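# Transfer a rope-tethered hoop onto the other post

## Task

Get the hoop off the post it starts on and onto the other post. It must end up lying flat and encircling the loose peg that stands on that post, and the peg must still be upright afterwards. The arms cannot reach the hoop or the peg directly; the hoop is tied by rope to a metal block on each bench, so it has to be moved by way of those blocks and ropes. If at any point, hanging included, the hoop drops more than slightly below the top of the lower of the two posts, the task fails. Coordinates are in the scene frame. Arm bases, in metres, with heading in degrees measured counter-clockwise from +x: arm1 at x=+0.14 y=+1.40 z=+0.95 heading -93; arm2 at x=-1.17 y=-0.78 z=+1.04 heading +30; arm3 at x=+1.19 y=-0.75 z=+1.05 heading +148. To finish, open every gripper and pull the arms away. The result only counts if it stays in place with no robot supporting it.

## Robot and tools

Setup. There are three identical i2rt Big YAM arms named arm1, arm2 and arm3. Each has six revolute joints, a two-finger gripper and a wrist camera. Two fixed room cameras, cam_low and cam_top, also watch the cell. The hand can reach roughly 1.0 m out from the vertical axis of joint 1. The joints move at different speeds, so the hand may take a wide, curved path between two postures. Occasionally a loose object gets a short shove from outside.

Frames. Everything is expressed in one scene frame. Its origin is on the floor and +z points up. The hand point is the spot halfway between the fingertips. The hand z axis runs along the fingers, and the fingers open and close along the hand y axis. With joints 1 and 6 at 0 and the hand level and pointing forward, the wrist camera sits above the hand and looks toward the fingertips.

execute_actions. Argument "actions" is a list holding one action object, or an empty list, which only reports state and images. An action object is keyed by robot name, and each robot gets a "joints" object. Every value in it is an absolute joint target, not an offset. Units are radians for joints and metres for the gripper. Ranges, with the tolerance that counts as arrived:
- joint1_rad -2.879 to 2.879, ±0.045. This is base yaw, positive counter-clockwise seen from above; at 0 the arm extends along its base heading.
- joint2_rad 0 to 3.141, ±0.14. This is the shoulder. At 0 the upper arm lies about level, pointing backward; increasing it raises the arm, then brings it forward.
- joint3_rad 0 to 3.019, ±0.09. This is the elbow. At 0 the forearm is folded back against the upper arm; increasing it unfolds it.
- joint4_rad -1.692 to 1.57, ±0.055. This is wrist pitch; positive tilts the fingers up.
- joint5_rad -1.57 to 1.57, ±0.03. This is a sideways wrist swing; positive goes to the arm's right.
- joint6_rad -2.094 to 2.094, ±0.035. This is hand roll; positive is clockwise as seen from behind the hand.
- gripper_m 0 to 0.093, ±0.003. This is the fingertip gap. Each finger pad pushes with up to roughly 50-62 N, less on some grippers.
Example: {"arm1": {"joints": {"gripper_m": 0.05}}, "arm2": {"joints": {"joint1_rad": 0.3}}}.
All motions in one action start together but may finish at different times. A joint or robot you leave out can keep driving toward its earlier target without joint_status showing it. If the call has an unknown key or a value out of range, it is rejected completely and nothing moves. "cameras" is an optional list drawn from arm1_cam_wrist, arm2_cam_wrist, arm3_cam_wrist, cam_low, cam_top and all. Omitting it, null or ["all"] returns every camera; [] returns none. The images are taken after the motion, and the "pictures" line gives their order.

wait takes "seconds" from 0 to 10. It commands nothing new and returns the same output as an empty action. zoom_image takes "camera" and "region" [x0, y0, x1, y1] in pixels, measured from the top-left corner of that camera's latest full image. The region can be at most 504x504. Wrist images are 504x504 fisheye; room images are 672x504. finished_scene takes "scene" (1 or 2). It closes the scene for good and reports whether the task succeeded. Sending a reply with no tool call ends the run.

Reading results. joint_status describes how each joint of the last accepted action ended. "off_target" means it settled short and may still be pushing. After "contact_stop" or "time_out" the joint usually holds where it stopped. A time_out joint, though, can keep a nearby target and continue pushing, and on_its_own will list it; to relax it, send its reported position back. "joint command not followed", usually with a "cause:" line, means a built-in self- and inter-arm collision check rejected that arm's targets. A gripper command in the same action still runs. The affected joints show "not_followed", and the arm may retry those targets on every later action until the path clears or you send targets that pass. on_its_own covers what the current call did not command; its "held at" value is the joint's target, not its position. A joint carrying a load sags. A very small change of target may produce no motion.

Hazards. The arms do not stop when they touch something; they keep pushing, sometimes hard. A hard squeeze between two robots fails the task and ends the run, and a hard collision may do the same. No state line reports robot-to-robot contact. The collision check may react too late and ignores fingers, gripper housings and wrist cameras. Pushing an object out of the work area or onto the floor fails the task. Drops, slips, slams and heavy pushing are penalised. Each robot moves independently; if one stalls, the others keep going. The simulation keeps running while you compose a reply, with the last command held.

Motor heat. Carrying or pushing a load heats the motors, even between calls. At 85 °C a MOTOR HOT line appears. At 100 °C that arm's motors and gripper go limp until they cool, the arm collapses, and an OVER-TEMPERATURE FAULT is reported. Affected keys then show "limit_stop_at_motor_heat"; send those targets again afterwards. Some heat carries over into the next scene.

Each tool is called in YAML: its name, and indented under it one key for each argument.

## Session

execute_actions:
  actions: []

Scene clock: 0.00 s.
Motor temperatures (°C, as the motors report them): arm1=[23 26 26 24 23 27] | arm2=[26 24 25 26 26 27] | arm3=[24 26 25 26 24 25]
arm1.joint_positions: joint1_rad=+0.236 joint2_rad=+0.632 joint3_rad=+1.656 joint4_rad=-1.360 joint5_rad=+0.287 joint6_rad=-0.618 gripper_m=+0.094
arm1.joint_status: not commanded
arm1.hand: x=+0.1277 y=+1.2155 z=+1.6088 quat_wxyz=(-0.210, -0.376, -0.719, +0.546) (m; scene frame)
arm2.joint_positions: joint1_rad=+0.155 joint2_rad=+0.558 joint3_rad=+1.449 joint4_rad=-1.358 joint5_rad=+0.093 joint6_rad=+0.703 gripper_m=+0.095
arm2.joint_status: not commanded
arm2.hand: x=-0.9988 y=-0.6763 z=+1.6151 quat_wxyz=(-0.426, -0.038, -0.851, -0.304) (m; scene frame)
arm3.joint_positions: joint1_rad=+0.799 joint2_rad=+0.333 joint3_rad=+1.372 joint4_rad=-1.393 joint5_rad=-0.199 joint6_rad=+0.085 gripper_m=+0.095
arm3.joint_status: not commanded
arm3.hand: x=+1.0925 y=-0.8015 z=+1.6099 quat_wxyz=(+0.174, +0.808, +0.116, -0.551) (m; scene frame)
pictures: arm1_cam_wrist, arm2_cam_wrist, arm3_cam_wrist, cam_low, cam_top
Images, in order (width x height): arm1_cam_wrist 504x504, arm2_cam_wrist 504x504, arm3_cam_wrist 504x504, cam_low 672x504, cam_top 672x504.

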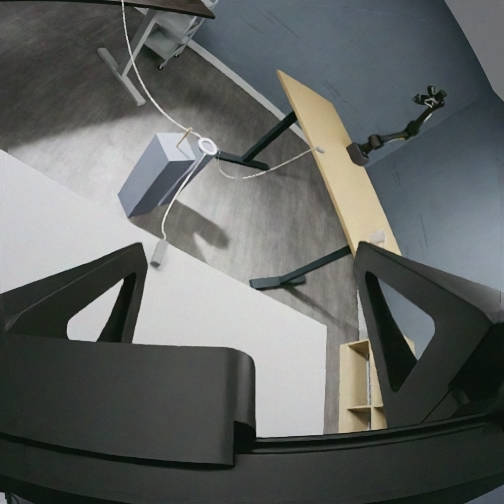

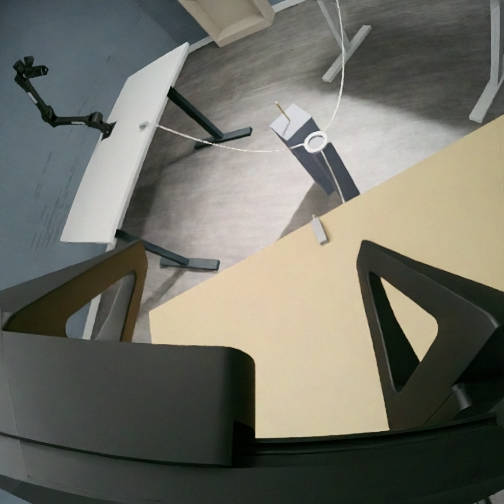

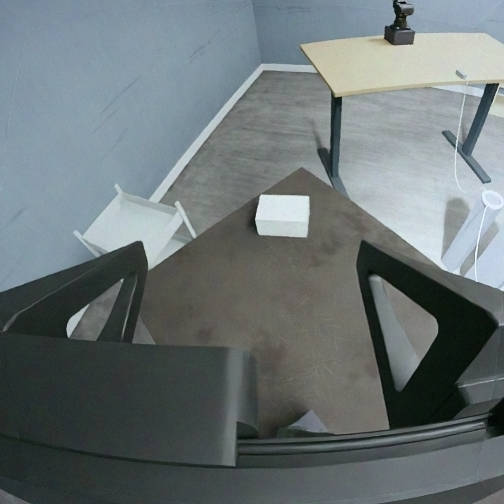

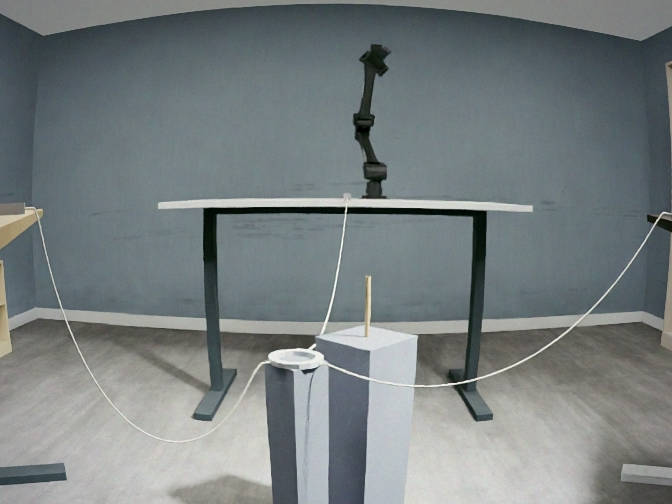

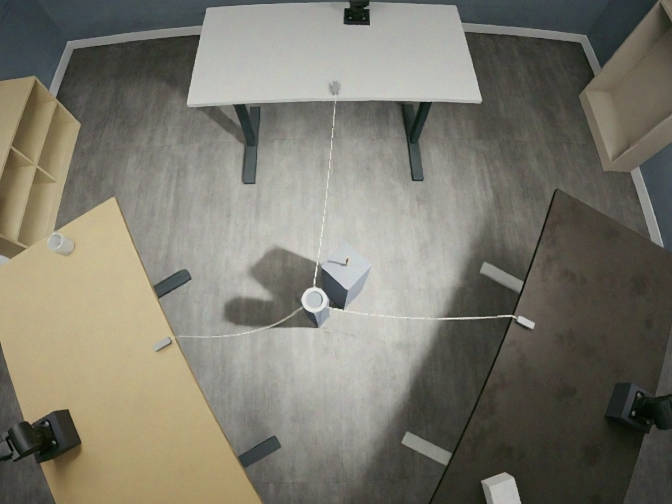

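execute_actions:
  actions:
    - {"arm1":{"joints":{"joint1_rad":-0.19,"joint2_rad":1.91,"joint3_rad":1.555,"joint4_rad":-1.15,"joint5_rad":0,"joint6_rad":-0.2}},"arm2":{"joints":{"joint1_rad":0.18,"joint2_rad":2.01,"joint3_rad":1.45,"joint4_rad":-0.94,"joint5_rad":0,"joint6_rad":0.2}},"arm3":{"joints":{"joint1_rad":-0.17,"joint2_rad":2.0,"joint3_rad":1.46,"joint4_rad":-0.94,"joint5_rad":0,"joint6_rad":-0.2}}}
  cameras: ["arm1_cam_wrist","arm2_cam_wrist","arm3_cam_wrist"]

Scene clock: 2.90 s.
Motor temperatures (°C, as the motors report them): arm1=[23 26 27 24 23 27] | arm2=[26 24 25 26 26 27] | arm3=[24 26 25 26 24 25]
arm1.joint_positions: joint1_rad=-0.193 joint2_rad=+1.920 joint3_rad=+1.543 joint4_rad=-1.153 joint5_rad=+0.005 joint6_rad=-0.210 gripper_m=+0.094
arm1.joint_status: all done
arm1.hand: x=+0.0008 y=+0.8387 z=+1.0295 quat_wxyz=(-0.007, -0.717, -0.697, +0.020) (m; scene frame)
arm2.joint_positions: joint1_rad=+0.172 joint2_rad=+1.996 joint3_rad=+1.449 joint4_rad=-0.951 joint5_rad=+0.002 joint6_rad=+0.211 gripper_m=+0.095
arm2.joint_status: all done
arm2.hand: x=-0.7164 y=-0.4114 z=+1.0422 quat_wxyz=(-0.030, +0.238, -0.971, -0.018) (m; scene frame)
arm3.joint_positions: joint1_rad=-0.176 joint2_rad=+2.009 joint3_rad=+1.448 joint4_rad=-0.948 joint5_rad=+0.001 joint6_rad=-0.190 gripper_m=+0.095
arm3.joint_status: all done
arm3.hand: x=+0.7571 y=-0.3553 z=+1.0400 quat_wxyz=(-0.009, +0.962, -0.272, -0.029) (m; scene frame)
pictures: arm1_cam_wrist, arm2_cam_wrist, arm3_cam_wrist
Images, in order (width x height): arm1_cam_wrist 504x504, arm2_cam_wrist 504x504, arm3_cam_wrist 504x504.

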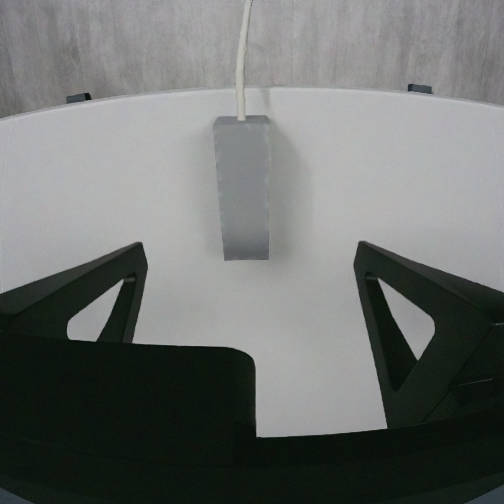

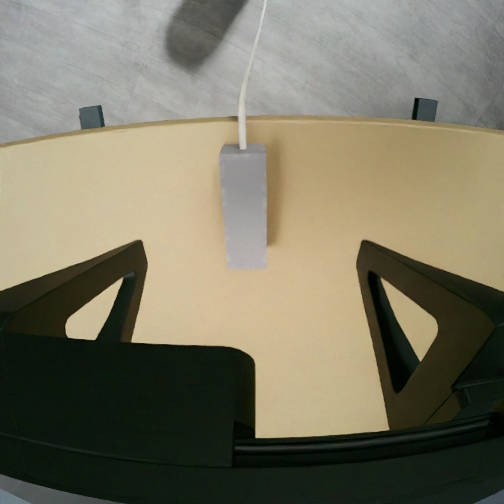

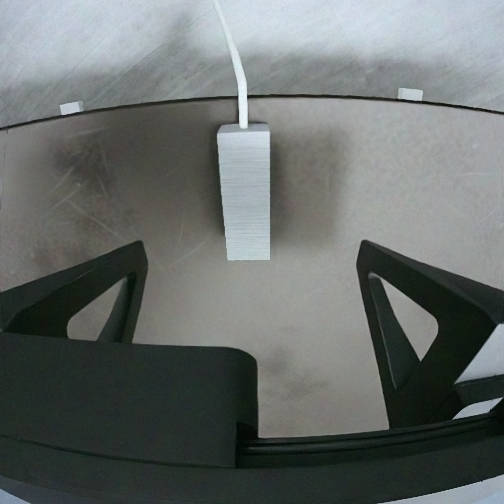

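execute_actions:
  actions:
    - {"arm1":{"joints":{"joint2_rad":2.005,"joint3_rad":1.51,"joint4_rad":-1.05}},"arm2":{"joints":{"joint2_rad":2.115,"joint3_rad":1.4,"joint4_rad":-0.83}},"arm3":{"joints":{"joint2_rad":2.115,"joint3_rad":1.405,"joint4_rad":-0.82}}}
  cameras: ["arm1_cam_wrist","arm2_cam_wrist","arm3_cam_wrist"]

execute_actions:
  actions:
    - {"arm1":{"joints":{"gripper_m":0}},"arm2":{"joints":{"gripper_m":0}},"arm3":{"joints":{"gripper_m":0}}}
  cameras: ["arm1_cam_wrist","arm2_cam_wrist","arm3_cam_wrist"]

Scene clock: 4.60 s.
Motor temperatures (°C, as the motors report them): arm1=[23 26 27 24 23 27] | arm2=[26 24 25 26 26 27] | arm3=[24 26 26 26 24 25]
arm1.joint_positions: joint1_rad=-0.193 joint2_rad=+2.000 joint3_rad=+1.511 joint4_rad=-1.056 joint5_rad=+0.004 joint6_rad=-0.210 gripper_m=+0.094
arm1.joint_status: all done
arm1.hand: x=-0.0002 y=+0.8342 z=+0.9743 quat_wxyz=(-0.004, -0.717, -0.697, +0.014) (m; scene frame)
arm2.joint_positions: joint1_rad=+0.173 joint2_rad=+2.106 joint3_rad=+1.401 joint4_rad=-0.843 joint5_rad=+0.001 joint6_rad=+0.211 gripper_m=+0.095
arm2.joint_status: all done
arm2.hand: x=-0.7284 y=-0.4195 z=+0.9667 quat_wxyz=(-0.007, +0.239, -0.971, -0.007) (m; scene frame)
arm3.joint_positions: joint1_rad=-0.167 joint2_rad=+2.105 joint3_rad=+1.406 joint4_rad=-0.830 joint5_rad=+0.002 joint6_rad=-0.194 gripper_m=+0.095
arm3.joint_status: all done
arm3.hand: x=+0.7582 y=-0.3644 z=+0.9744 quat_wxyz=(-0.005, +0.964, -0.265, -0.019) (m; scene frame)
pictures: arm1_cam_wrist, arm2_cam_wrist, arm3_cam_wrist
Images, in order (width x height): arm1_cam_wrist 504x504, arm2_cam_wrist 504x504, arm3_cam_wrist 504x504.

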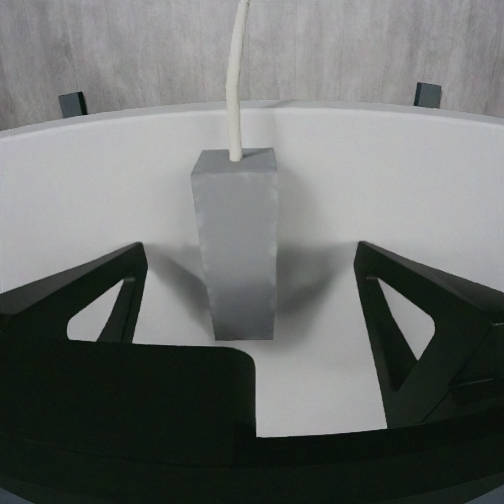

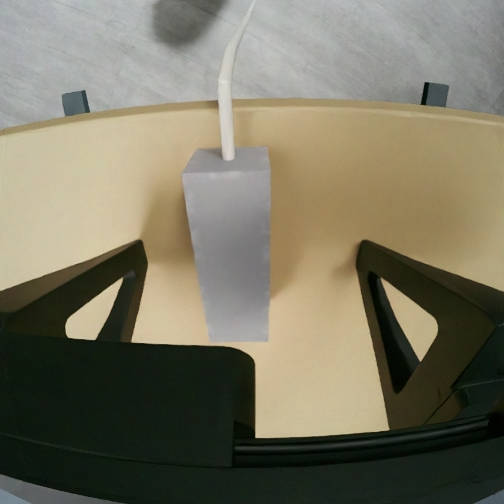

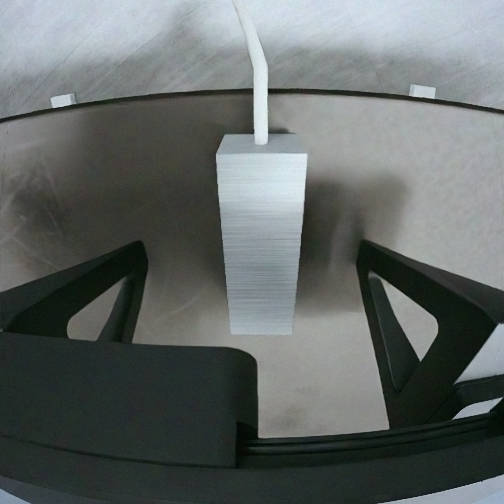

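Scene clock: 5.33 s.
Motor temperatures (°C, as the motors report them): arm1=[23 26 27 24 23 27] | arm2=[26 24 25 26 26 27] | arm3=[24 26 26 26 24 25]
arm1.joint_positions: joint1_rad=-0.193 joint2_rad=+2.000 joint3_rad=+1.511 joint4_rad=-1.056 joint5_rad=+0.003 joint6_rad=-0.209 gripper_m=+0.025
arm1.joint_status: gripper_m off_target (ended at +0.025, target +0.000)
arm1.hand: x=+0.0000 y=+0.8342 z=+0.9743 quat_wxyz=(-0.004, -0.717, -0.696, +0.013) (m; scene frame)
arm2.joint_positions: joint1_rad=+0.174 joint2_rad=+2.106 joint3_rad=+1.401 joint4_rad=-0.843 joint5_rad=+0.000 joint6_rad=+0.210 gripper_m=+0.025
arm2.joint_status: gripper_m off_target (ended at +0.025, target +0.000)
arm2.hand: x=-0.7285 y=-0.4192 z=+0.9667 quat_wxyz=(-0.007, +0.240, -0.971, -0.007) (m; scene frame)
arm3.joint_positions: joint1_rad=-0.167 joint2_rad=+2.105 joint3_rad=+1.406 joint4_rad=-0.830 joint5_rad=+0.001 joint6_rad=-0.195 gripper_m=+0.025
arm3.joint_status: gripper_m off_target (ended at +0.025, target +0.000)
arm3.hand: x=+0.7581 y=-0.3645 z=+0.9744 quat_wxyz=(-0.005, +0.964, -0.265, -0.020) (m; scene frame)
pictures: arm1_cam_wrist, arm2_cam_wrist, arm3_cam_wrist
Images, in order (width x height): arm1_cam_wrist 504x504, arm2_cam_wrist 504x504, arm3_cam_wrist 504x504.

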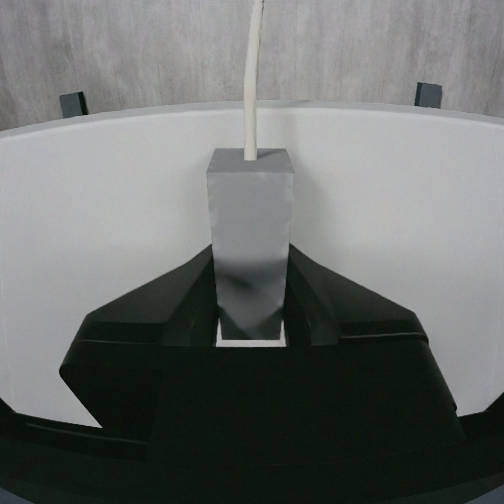

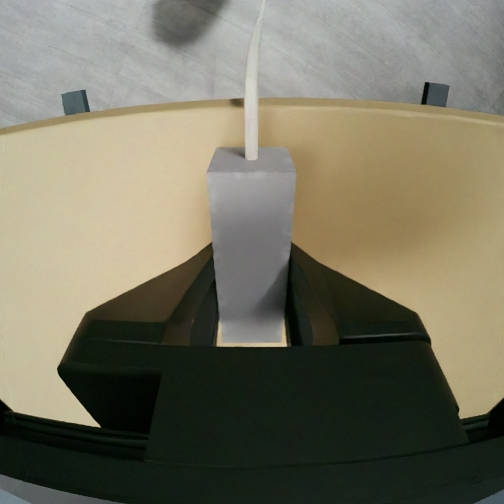

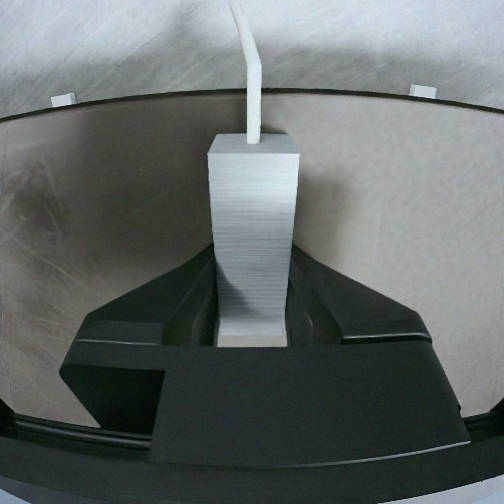

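execute_actions:
  actions:
    - {"arm1":{"joints":{"joint2_rad":1.94,"joint4_rad":-0.9}},"arm2":{"joints":{"joint2_rad":1.8,"joint3_rad":1.27}},"arm3":{"joints":{"joint2_rad":1.9,"joint3_rad":1.32}}}
  cameras: []

execute_actions:
  actions:
    - {"arm1":{"joints":{"joint1_rad":-0.322,"joint2_rad":1.86,"joint3_rad":1.475,"joint4_rad":-0.58,"joint6_rad":0}},"arm2":{"joints":{"joint1_rad":0.045,"joint2_rad":1.08,"joint3_rad":0.53,"joint4_rad":-0.78,"joint6_rad":0}},"arm3":{"joints":{"joint1_rad":0.292,"joint2_rad":1.635,"joint3_rad":0.885,"joint4_rad":-0.21,"joint6_rad":0}}}
  cameras: ["cam_low","cam_top"]

Scene clock: 8.10 s.
Motor temperatures (°C, as the motors report them): arm1=[23 27 27 24 23 27] | arm2=[26 25 25 26 26 27] | arm3=[24 26 26 26 24 25]
arm1.joint_positions: joint1_rad=-0.193 joint2_rad=+1.957 joint3_rad=+1.505 joint4_rad=-0.913 joint5_rad=+0.003 joint6_rad=-0.209 gripper_m=+0.025
arm1.joint_status: all done
arm1.hand: x=-0.0085 y=+0.7986 z=+1.0013 quat_wxyz=(-0.052, -0.714, -0.693, +0.089) (m; scene frame)
arm2.joint_positions: joint1_rad=+0.174 joint2_rad=+1.786 joint3_rad=+1.257 joint4_rad=-0.835 joint5_rad=+0.000 joint6_rad=+0.210 gripper_m=+0.025
arm2.joint_status: all done
arm2.hand: x=-0.7436 y=-0.4330 z=+1.0913 quat_wxyz=(-0.090, +0.238, -0.966, -0.047) (m; scene frame)
arm3.joint_positions: joint1_rad=-0.167 joint2_rad=+1.909 joint3_rad=+1.301 joint4_rad=-0.823 joint5_rad=+0.001 joint6_rad=-0.195 gripper_m=+0.025
arm3.joint_status: all done
arm3.hand: x=+0.7705 y=-0.3747 z=+1.0477 quat_wxyz=(-0.027, +0.962, -0.265, -0.064) (m; scene frame)
pictures: none
No camera images: the call's "cameras" was empty. Leave "cameras" out to get every camera's image.

Scene clock: 9.60 s.
Motor temperatures (°C, as the motors report them): arm1=[23 27 27 24 23 27] | arm2=[26 25 25 26 26 27] | arm3=[24 26 26 26 24 25]
arm1.joint_positions: joint1_rad=-0.321 joint2_rad=+1.871 joint3_rad=+1.463 joint4_rad=-0.600 joint5_rad=+0.001 joint6_rad=-0.010 gripper_m=+0.025
arm1.joint_status: all done
arm1.hand: x=-0.1051 y=+0.7671 z=+1.0661 quat_wxyz=(-0.155, -0.789, -0.548, +0.232) (m; scene frame)
arm2.joint_positions: joint1_rad=+0.039 joint2_rad=+1.100 joint3_rad=+0.527 joint4_rad=-0.789 joint5_rad=+0.002 joint6_rad=+0.011 gripper_m=+0.025
arm2.joint_status: all done
arm2.hand: x=-0.9261 y=-0.6344 z=+1.0908 quat_wxyz=(-0.097, +0.269, -0.958, -0.031) (m; scene frame)
arm3.joint_positions: joint1_rad=+0.297 joint2_rad=+1.644 joint3_rad=+0.872 joint4_rad=-0.234 joint5_rad=-0.001 joint6_rad=-0.010 gripper_m=+0.025
arm3.joint_status: all done
arm3.hand: x=+0.6827 y=-0.6102 z=+1.0758 quat_wxyz=(-0.034, +0.952, -0.124, -0.278) (m; scene frame)
pictures: cam_low, cam_top
Images, in order (width x height): cam_low 672x504, cam_top 672x504.

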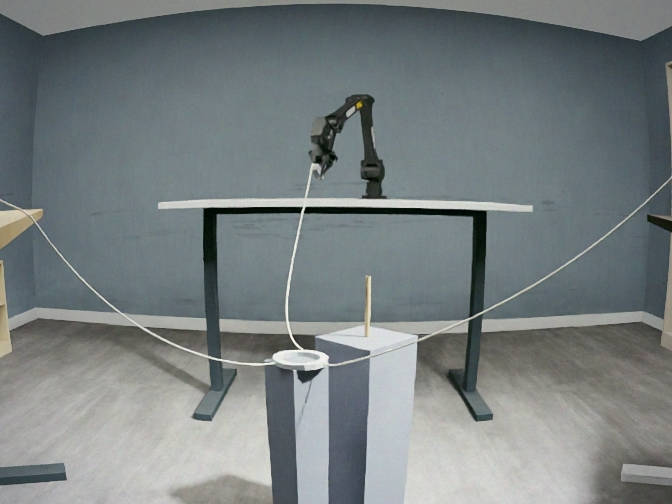

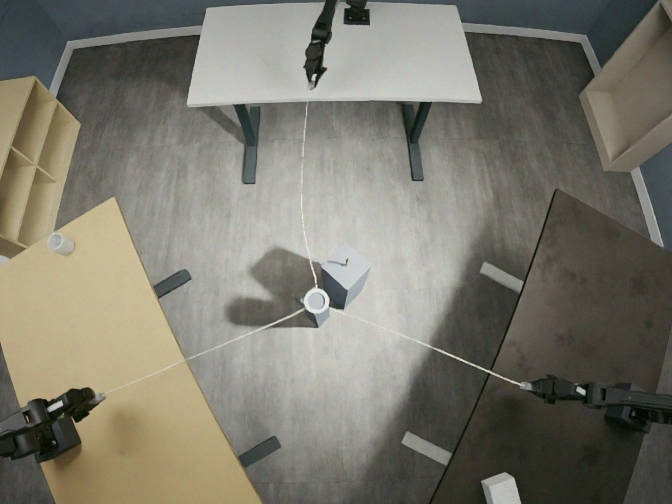

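execute_actions:
  actions:
    - {"arm1":{"joints":{"joint2_rad":1.71,"joint3_rad":1.775,"joint4_rad":-1.015}},"arm2":{"joints":{"joint2_rad":0.875,"joint3_rad":0.84,"joint4_rad":-1.115}},"arm3":{"joints":{"joint1_rad":0.28,"joint2_rad":1.465,"joint3_rad":1.13,"joint4_rad":-0.632}}}
  cameras: ["cam_low","cam_top"]

execute_actions:
  actions: []
  cameras: ["cam_low","cam_top"]

Scene clock: 12.03 s.
Motor temperatures (°C, as the motors report them): arm1=[23 27 28 24 23 27] | arm2=[26 24 26 26 26 27] | arm3=[24 26 26 26 24 25]
arm1.joint_positions: joint1_rad=-0.320 joint2_rad=+1.724 joint3_rad=+1.744 joint4_rad=-1.011 joint5_rad=+0.001 joint6_rad=-0.010 gripper_m=+0.025
arm1.joint_status: all done
arm1.hand: x=-0.0977 y=+0.7830 z=+1.2500 quat_wxyz=(-0.159, -0.786, -0.547, +0.239) (m; scene frame)
arm2.joint_positions: joint1_rad=+0.039 joint2_rad=+0.875 joint3_rad=+0.803 joint4_rad=-1.103 joint5_rad=+0.002 joint6_rad=+0.011 gripper_m=+0.025
arm2.joint_status: all done
arm2.hand: x=-0.9042 y=-0.6221 z=+1.2497 quat_wxyz=(-0.186, +0.265, -0.945, -0.057) (m; scene frame)
arm3.joint_positions: joint1_rad=+0.286 joint2_rad=+1.470 joint3_rad=+1.104 joint4_rad=-0.626 joint5_rad=+0.000 joint6_rad=-0.008 gripper_m=+0.025
arm3.joint_status: all done
arm3.hand: x=+0.6658 y=-0.5979 z=+1.2181 quat_wxyz=(-0.037, +0.949, -0.130, -0.284) (m; scene frame)
pictures: cam_low, cam_top
Images, in order (width x height): cam_low 672x504, cam_top 672x504.

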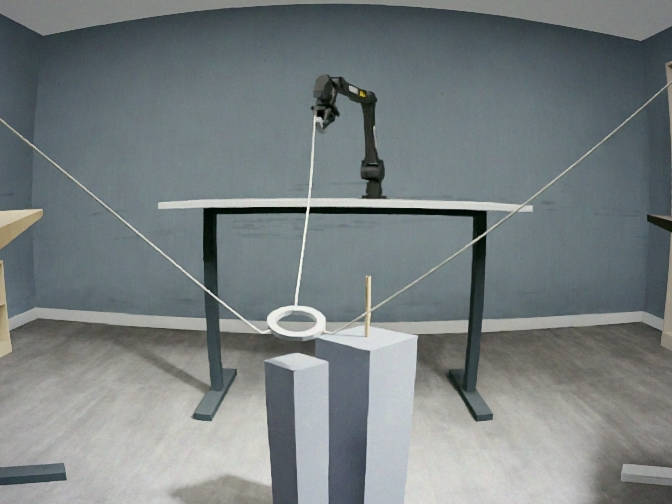

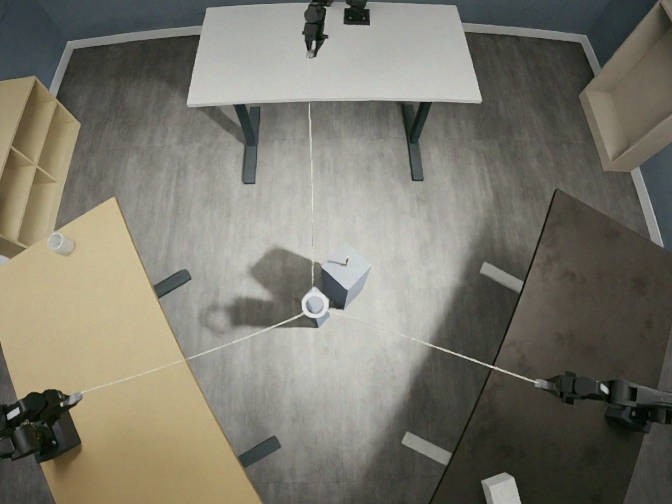

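Scene clock: 12.03 s.
Motor temperatures (°C, as the motors report them): arm1=[23 27 28 24 23 27] | arm2=[26 24 26 26 26 27] | arm3=[24 26 26 26 24 25]
arm1.joint_positions: joint1_rad=-0.320 joint2_rad=+1.724 joint3_rad=+1.744 joint4_rad=-1.011 joint5_rad=+0.001 joint6_rad=-0.010 gripper_m=+0.025
arm1.joint_status: all done
arm1.hand: x=-0.0977 y=+0.7830 z=+1.2500 quat_wxyz=(-0.159, -0.786, -0.547, +0.239) (m; scene frame)
arm2.joint_positions: joint1_rad=+0.039 joint2_rad=+0.875 joint3_rad=+0.803 joint4_rad=-1.103 joint5_rad=+0.002 joint6_rad=+0.011 gripper_m=+0.025
arm2.joint_status: all done
arm2.hand: x=-0.9042 y=-0.6221 z=+1.2497 quat_wxyz=(-0.186, +0.265, -0.945, -0.057) (m; scene frame)
arm3.joint_positions: joint1_rad=+0.286 joint2_rad=+1.470 joint3_rad=+1.104 joint4_rad=-0.626 joint5_rad=+0.000 joint6_rad=-0.008 gripper_m=+0.025
arm3.joint_status: all done
arm3.hand: x=+0.6658 y=-0.5979 z=+1.2181 quat_wxyz=(-0.037, +0.949, -0.130, -0.284) (m; scene frame)
pictures: cam_low, cam_top
Images, in order (width x height): cam_low 672x504, cam_top 672x504.

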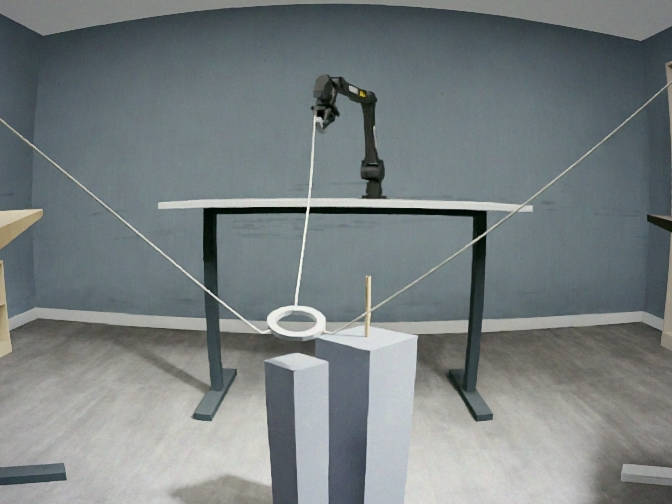

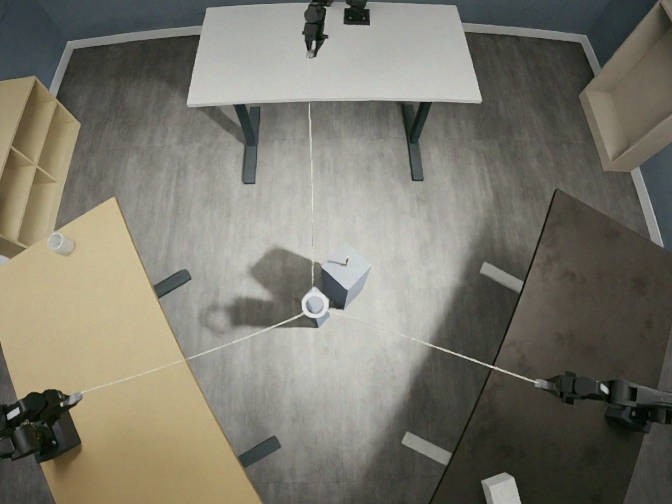

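execute_actions:
  actions:
    - {"arm1":{"joints":{"joint2_rad":1.755,"joint3_rad":2.315,"joint4_rad":-1.505}},"arm2":{"joints":{"joint2_rad":0.83,"joint3_rad":1.18,"joint4_rad":-1.3}},"arm3":{"joints":{"joint1_rad":0.255,"joint2_rad":1.385,"joint3_rad":1.505,"joint4_rad":-1.085}}}
  cameras: ["cam_low","cam_top"]

Scene clock: 14.27 s.
Motor temperatures (°C, as the motors report them): arm1=[23 27 29 24 23 27] | arm2=[26 24 27 26 26 27] | arm3=[24 26 27 26 24 25]
arm1.joint_positions: joint1_rad=-0.320 joint2_rad=+1.763 joint3_rad=+2.274 joint4_rad=-1.500 joint5_rad=+0.001 joint6_rad=-0.010 gripper_m=+0.025
arm1.joint_status: all done
arm1.hand: x=-0.0847 y=+0.8150 z=+1.4240 quat_wxyz=(-0.160, -0.786, -0.547, +0.239) (m; scene frame)
arm2.joint_positions: joint1_rad=+0.039 joint2_rad=+0.836 joint3_rad=+1.129 joint4_rad=-1.288 joint5_rad=+0.002 joint6_rad=+0.011 gripper_m=+0.025
arm2.joint_status: all done
arm2.hand: x=-0.8938 y=-0.6167 z=+1.4001 quat_wxyz=(-0.269, +0.259, -0.924, -0.082) (m; scene frame)
arm3.joint_positions: joint1_rad=+0.257 joint2_rad=+1.394 joint3_rad=+1.457 joint4_rad=-1.077 joint5_rad=+0.000 joint6_rad=-0.008 gripper_m=+0.025
arm3.joint_status: all done
arm3.hand: x=+0.6800 y=-0.5843 z=+1.3767 quat_wxyz=(-0.039, +0.950, -0.144, -0.273) (m; scene frame)
pictures: cam_low, cam_top
Images, in order (width x height): cam_low 672x504, cam_top 672x504.

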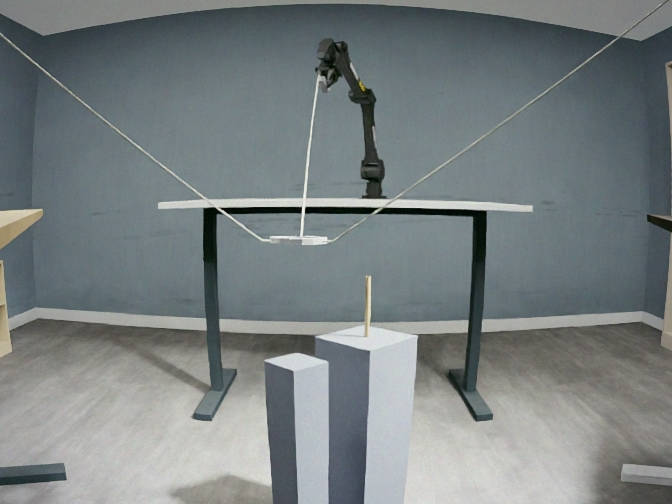

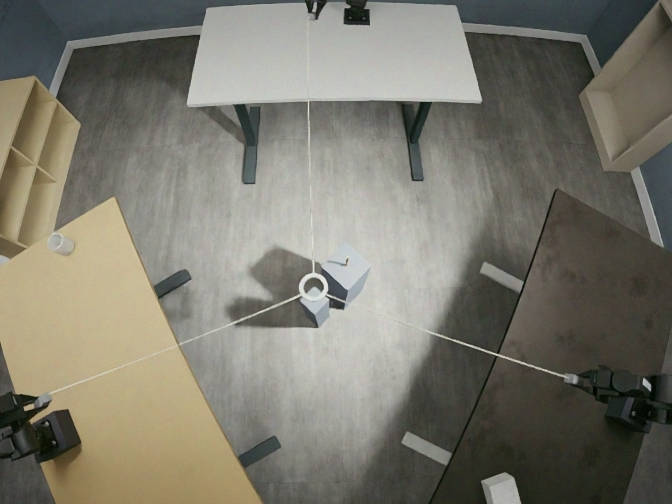

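execute_actions:
  actions:
    - {"arm1":{"joints":{"joint1_rad":-0.24,"joint2_rad":1.432,"joint3_rad":1.885,"joint4_rad":-1.41}},"arm2":{"joints":{"joint1_rad":0.09,"joint2_rad":1.103,"joint3_rad":1.34,"joint4_rad":-1.13}},"arm3":{"joints":{"joint1_rad":0.063,"joint2_rad":1.26,"joint3_rad":1.36}}}
  cameras: []

execute_actions:
  actions:
    - {"arm1":{"joints":{"joint1_rad":-0.127,"joint2_rad":1.188,"joint3_rad":1.655,"joint4_rad":-1.44}},"arm2":{"joints":{"joint1_rad":0.129,"joint2_rad":1.39,"joint3_rad":1.577,"joint4_rad":-1.08}},"arm3":{"joints":{"joint1_rad":-0.151,"joint2_rad":1.205,"joint3_rad":1.312}}}
  cameras: ["cam_low","cam_top"]

Scene clock: 16.63 s.
Motor temperatures (°C, as the motors report them): arm1=[23 27 29 24 23 27] | arm2=[26 24 27 26 26 27] | arm3=[24 26 27 26 24 25]
arm1.joint_positions: joint1_rad=-0.234 joint2_rad=+1.449 joint3_rad=+1.875 joint4_rad=-1.427 joint5_rad=+0.000 joint6_rad=-0.010 gripper_m=+0.025
arm1.joint_status: all done
arm1.hand: x=-0.0043 y=+0.8989 z=+1.4184 quat_wxyz=(-0.167, -0.763, -0.582, +0.227) (m; scene frame)
arm2.joint_positions: joint1_rad=+0.085 joint2_rad=+1.124 joint3_rad=+1.286 joint4_rad=-1.149 joint5_rad=+0.001 joint6_rad=+0.011 gripper_m=+0.025
arm2.joint_status: all done
arm2.hand: x=-0.8080 y=-0.5395 z=+1.3965 quat_wxyz=(-0.271, +0.280, -0.917, -0.089) (m; scene frame)
arm3.joint_positions: joint1_rad=+0.055 joint2_rad=+1.285 joint3_rad=+1.348 joint4_rad=-1.081 joint5_rad=+0.002 joint6_rad=-0.008 gripper_m=+0.025
arm3.joint_status: all done
arm3.hand: x=+0.7602 y=-0.5061 z=+1.3727 quat_wxyz=(-0.066, +0.932, -0.240, -0.264) (m; scene frame)
pictures: none
No camera images: the call's "cameras" was empty. Leave "cameras" out to get every camera's image.

Scene clock: 18.03 s.
Motor temperatures (°C, as the motors report them): arm1=[23 27 29 24 23 27] | arm2=[26 24 28 26 26 27] | arm3=[24 26 27 26 24 25]
arm1.joint_positions: joint1_rad=-0.120 joint2_rad=+1.198 joint3_rad=+1.648 joint4_rad=-1.439 joint5_rad=+0.000 joint6_rad=-0.010 gripper_m=+0.025
arm1.joint_status: all done
arm1.hand: x=+0.0699 y=+0.9818 z=+1.4210 quat_wxyz=(-0.183, -0.728, -0.623, +0.221) (m; scene frame)
arm2.joint_positions: joint1_rad=+0.126 joint2_rad=+1.409 joint3_rad=+1.511 joint4_rad=-1.096 joint5_rad=+0.001 joint6_rad=+0.011 gripper_m=+0.025
arm2.joint_status: all done
arm2.hand: x=-0.7305 y=-0.4591 z=+1.3864 quat_wxyz=(-0.266, +0.298, -0.912, -0.094) (m; scene frame)
arm3.joint_positions: joint1_rad=-0.158 joint2_rad=+1.239 joint3_rad=+1.297 joint4_rad=-1.081 joint5_rad=+0.002 joint6_rad=-0.008 gripper_m=+0.025
arm3.joint_status: all done
arm3.hand: x=+0.8346 y=-0.4333 z=+1.3672 quat_wxyz=(-0.093, +0.902, -0.338, -0.253) (m; scene frame)
pictures: cam_low, cam_top
Images, in order (width x height): cam_low 672x504, cam_top 672x504.

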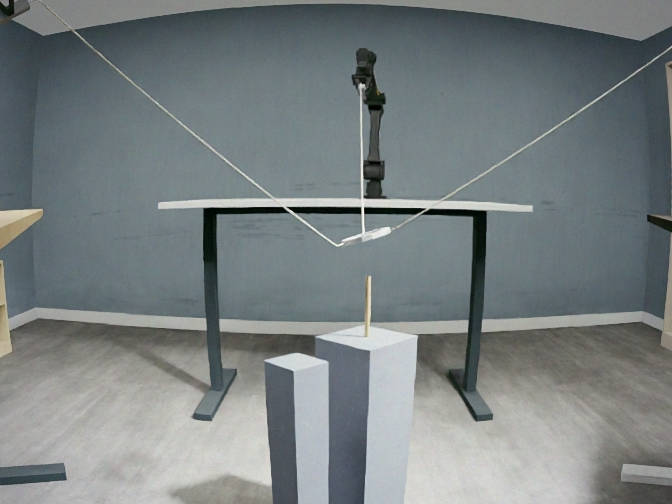

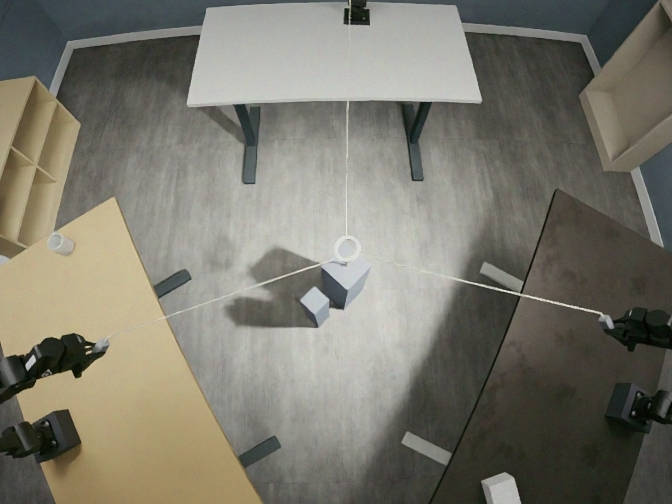

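execute_actions:
  actions:
    - {"arm1":{"joints":{"joint2_rad":1.135,"joint3_rad":1.456,"joint4_rad":-1.28}},"arm2":{"joints":{"joint3_rad":1.372,"joint4_rad":-0.935}},"arm3":{"joints":{"joint3_rad":1.175,"joint4_rad":-0.91}}}
  cameras: ["cam_low","cam_top"]

zoom_image:
  camera: "cam_top"
  region: [310,220,390,300]

Scene clock: 19.43 s.
Motor temperatures (°C, as the motors report them): arm1=[23 27 29 24 23 27] | arm2=[26 24 28 26 26 27] | arm3=[24 26 27 26 24 25]
arm1.joint_positions: joint1_rad=-0.120 joint2_rad=+1.149 joint3_rad=+1.443 joint4_rad=-1.300 joint5_rad=+0.000 joint6_rad=-0.010 gripper_m=+0.025
arm1.joint_status: all done
arm1.hand: x=+0.0696 y=+0.9819 z=+1.3596 quat_wxyz=(-0.178, -0.729, -0.624, +0.216) (m; scene frame)
arm2.joint_positions: joint1_rad=+0.126 joint2_rad=+1.403 joint3_rad=+1.360 joint4_rad=-0.959 joint5_rad=+0.001 joint6_rad=+0.011 gripper_m=+0.025
arm2.joint_status: all done
arm2.hand: x=-0.7328 y=-0.4603 z=+1.3303 quat_wxyz=(-0.263, +0.299, -0.913, -0.093) (m; scene frame)
arm3.joint_positions: joint1_rad=-0.158 joint2_rad=+1.229 joint3_rad=+1.155 joint4_rad=-0.934 joint5_rad=+0.002 joint6_rad=-0.008 gripper_m=+0.025
arm3.joint_status: all done
arm3.hand: x=+0.8350 y=-0.4342 z=+1.3181 quat_wxyz=(-0.095, +0.900, -0.338, -0.260) (m; scene frame)
pictures: cam_low, cam_top
Images, in order (width x height): cam_low 672x504, cam_top 672x504.

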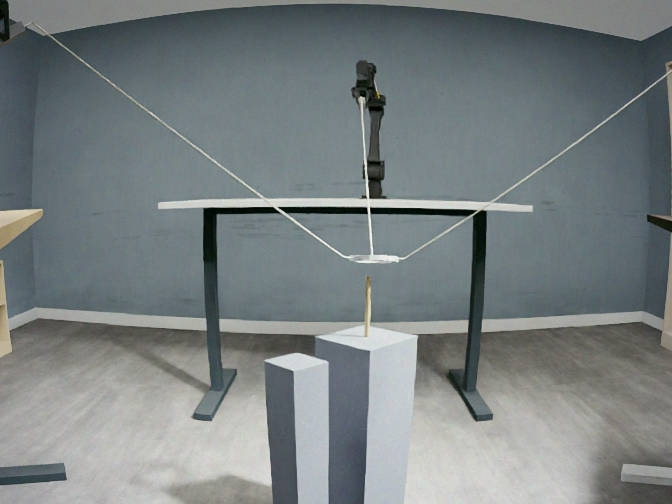

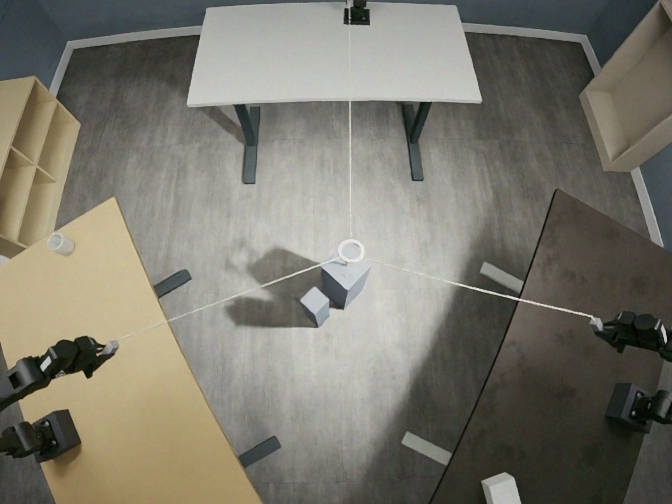

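Region (310, 220, 390, 300) of cam_top's 672x504 image, scaled by 6.300, with more detail than that image has.

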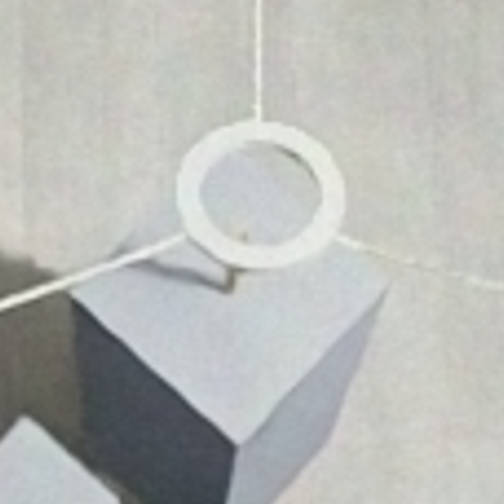

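execute_actions:
  actions: []
  cameras: ["cam_low","cam_top"]

zoom_image:
  camera: "cam_top"
  region: [310,220,390,300]

Scene clock: 19.63 s.
Motor temperatures (°C, as the motors report them): arm1=[23 27 29 24 23 27] | arm2=[26 24 28 26 26 27] | arm3=[24 26 27 26 24 25]
arm1.joint_positions: joint1_rad=-0.120 joint2_rad=+1.149 joint3_rad=+1.443 joint4_rad=-1.300 joint5_rad=+0.000 joint6_rad=-0.010 gripper_m=+0.025
arm1.joint_status: all done
arm1.hand: x=+0.0696 y=+0.9819 z=+1.3596 quat_wxyz=(-0.178, -0.729, -0.624, +0.216) (m; scene frame)
arm2.joint_positions: joint1_rad=+0.126 joint2_rad=+1.403 joint3_rad=+1.360 joint4_rad=-0.959 joint5_rad=+0.001 joint6_rad=+0.011 gripper_m=+0.025
arm2.joint_status: all done
arm2.hand: x=-0.7328 y=-0.4603 z=+1.3303 quat_wxyz=(-0.263, +0.299, -0.913, -0.093) (m; scene frame)
arm3.joint_positions: joint1_rad=-0.158 joint2_rad=+1.229 joint3_rad=+1.155 joint4_rad=-0.934 joint5_rad=+0.002 joint6_rad=-0.008 gripper_m=+0.025
arm3.joint_status: all done
arm3.hand: x=+0.8350 y=-0.4342 z=+1.3181 quat_wxyz=(-0.095, +0.900, -0.338, -0.260) (m; scene frame)
pictures: cam_low, cam_top
Images, in order (width x height): cam_low 672x504, cam_top 672x504.

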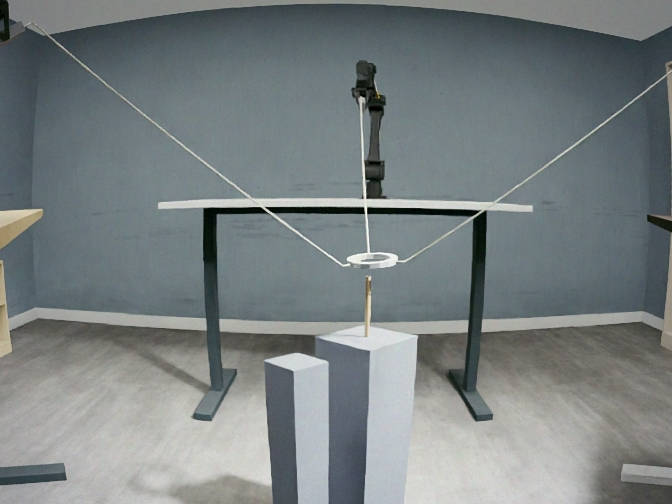

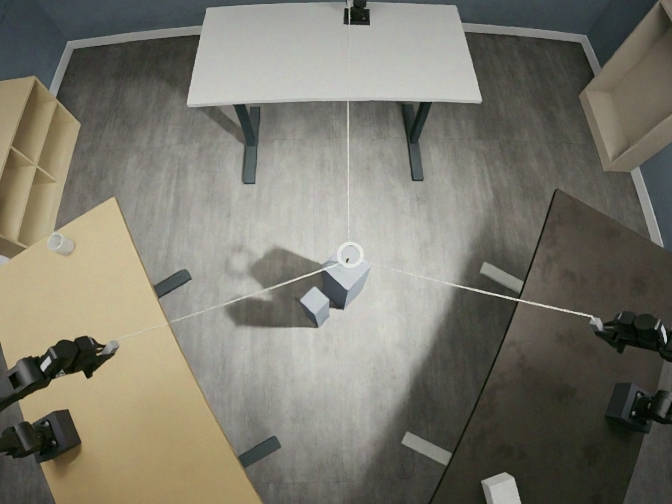

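Region (310, 220, 390, 300) of cam_top's 672x504 image, scaled by 6.300, with more detail than that image has.

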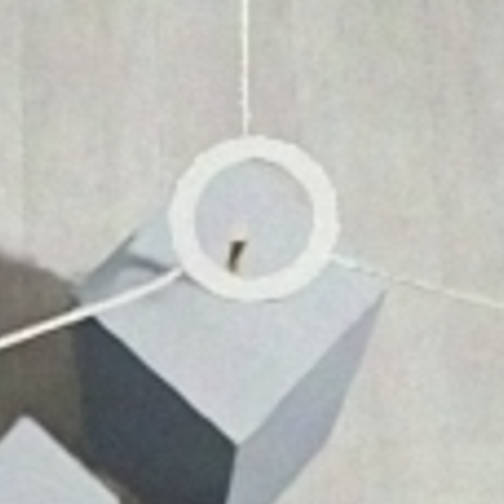

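execute_actions:
  actions:
    - {"arm1":{"joints":{"joint2_rad":1.118,"joint3_rad":1.205,"joint4_rad":-1.04}},"arm2":{"joints":{"joint3_rad":1.133,"joint4_rad":-0.695}},"arm3":{"joints":{"joint1_rad":-0.13,"joint2_rad":1.26,"joint3_rad":0.977,"joint4_rad":-0.657}}}
  cameras: ["cam_low","cam_top"]

zoom_image:
  camera: "cam_top"
  region: [310,220,390,300]

Scene clock: 21.20 s.
Motor temperatures (°C, as the motors report them): arm1=[23 27 29 24 23 27] | arm2=[26 24 28 26 26 27] | arm3=[24 26 27 26 24 25]
arm1.joint_positions: joint1_rad=-0.120 joint2_rad=+1.135 joint3_rad=+1.191 joint4_rad=-1.060 joint5_rad=+0.000 joint6_rad=-0.010 gripper_m=+0.025
arm1.joint_status: all done
arm1.hand: x=+0.0675 y=+0.9713 z=+1.2693 quat_wxyz=(-0.178, -0.729, -0.624, +0.216) (m; scene frame)
arm2.joint_positions: joint1_rad=+0.126 joint2_rad=+1.403 joint3_rad=+1.125 joint4_rad=-0.719 joint5_rad=+0.001 joint6_rad=+0.011 gripper_m=+0.025
arm2.joint_status: all done
arm2.hand: x=-0.7443 y=-0.4681 z=+1.2422 quat_wxyz=(-0.265, +0.298, -0.912, -0.093) (m; scene frame)
arm3.joint_positions: joint1_rad=-0.135 joint2_rad=+1.280 joint3_rad=+0.954 joint4_rad=-0.680 joint5_rad=+0.001 joint6_rad=-0.008 gripper_m=+0.025
arm3.joint_status: all done
arm3.hand: x=+0.8267 y=-0.4431 z=+1.2273 quat_wxyz=(-0.092, +0.903, -0.327, -0.262) (m; scene frame)
pictures: cam_low, cam_top
Images, in order (width x height): cam_low 672x504, cam_top 672x504.

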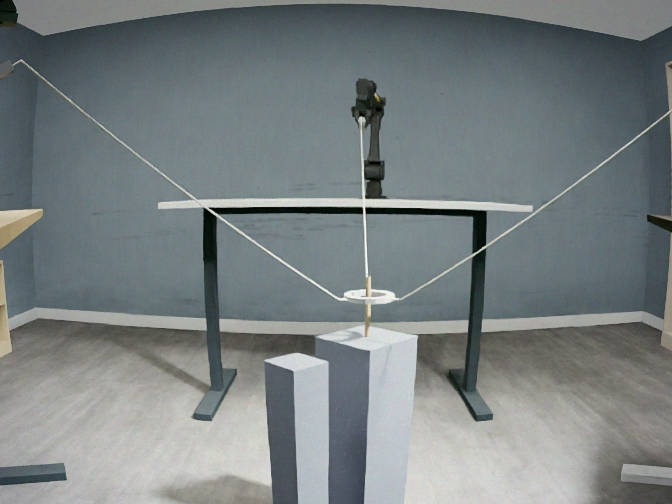

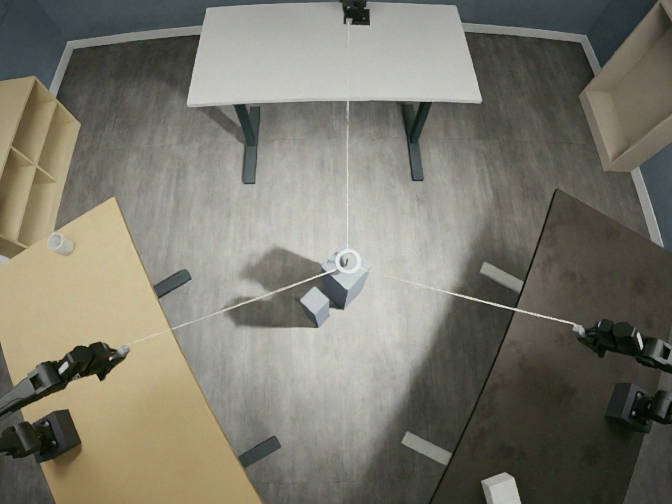

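Region (310, 220, 390, 300) of cam_top's 672x504 image, scaled by 6.300, with more detail than that image has.

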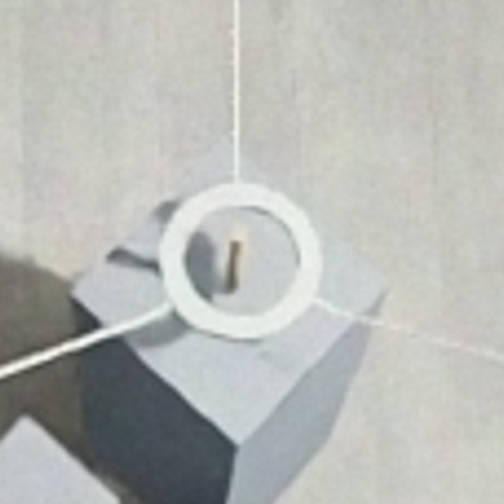

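execute_actions:
  actions:
    - {"arm1":{"joints":{"joint2_rad":1.143,"joint3_rad":0.93,"joint4_rad":-0.743}},"arm2":{"joints":{"joint2_rad":1.518,"joint3_rad":0.952,"joint4_rad":-0.385}},"arm3":{"joints":{"joint2_rad":1.408,"joint3_rad":0.797,"joint4_rad":-0.318}}}
  cameras: ["cam_low","cam_top"]

Scene clock: 22.67 s.
Motor temperatures (°C, as the motors report them): arm1=[23 27 29 24 23 27] | arm2=[26 25 28 26 26 27] | arm3=[24 26 28 26 24 25]
arm1.joint_positions: joint1_rad=-0.120 joint2_rad=+1.156 joint3_rad=+0.915 joint4_rad=-0.764 joint5_rad=+0.000 joint6_rad=-0.010 gripper_m=+0.025
arm1.joint_status: all done
arm1.hand: x=+0.0674 y=+0.9738 z=+1.1586 quat_wxyz=(-0.178, -0.729, -0.624, +0.216) (m; scene frame)
arm2.joint_positions: joint1_rad=+0.126 joint2_rad=+1.538 joint3_rad=+0.934 joint4_rad=-0.410 joint5_rad=+0.001 joint6_rad=+0.011 gripper_m=+0.025
arm2.joint_status: all done
arm2.hand: x=-0.7489 y=-0.4705 z=+1.1242 quat_wxyz=(-0.257, +0.299, -0.914, -0.091) (m; scene frame)
arm3.joint_positions: joint1_rad=-0.135 joint2_rad=+1.436 joint3_rad=+0.769 joint4_rad=-0.342 joint5_rad=+0.001 joint6_rad=-0.008 gripper_m=+0.025
arm3.joint_status: all done
arm3.hand: x=+0.8280 y=-0.4456 z=+1.1149 quat_wxyz=(-0.092, +0.904, -0.327, -0.261) (m; scene frame)
pictures: cam_low, cam_top
Images, in order (width x height): cam_low 672x504, cam_top 672x504.

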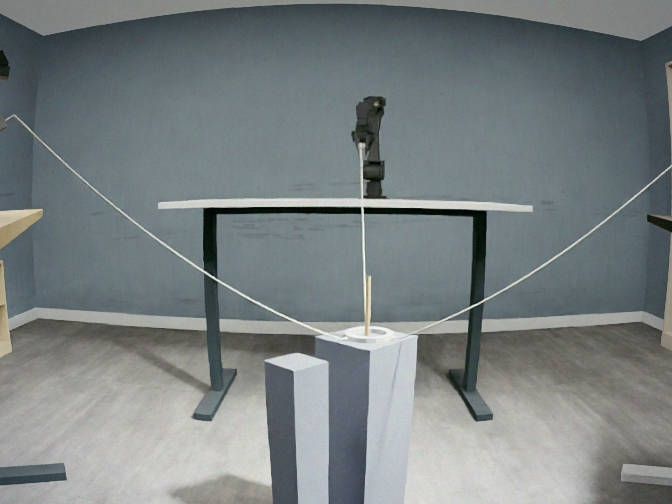

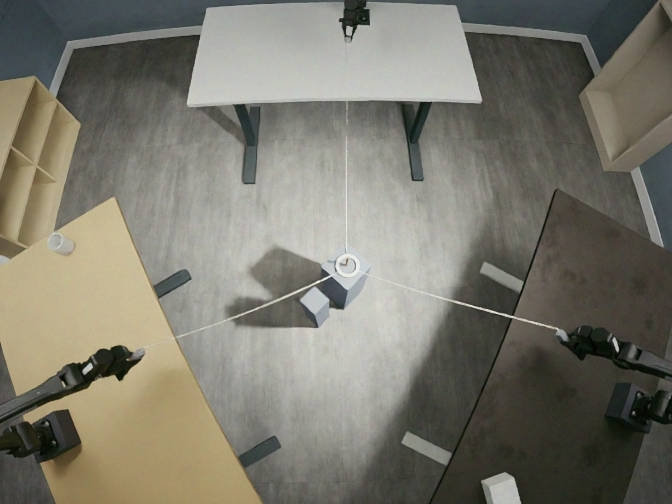

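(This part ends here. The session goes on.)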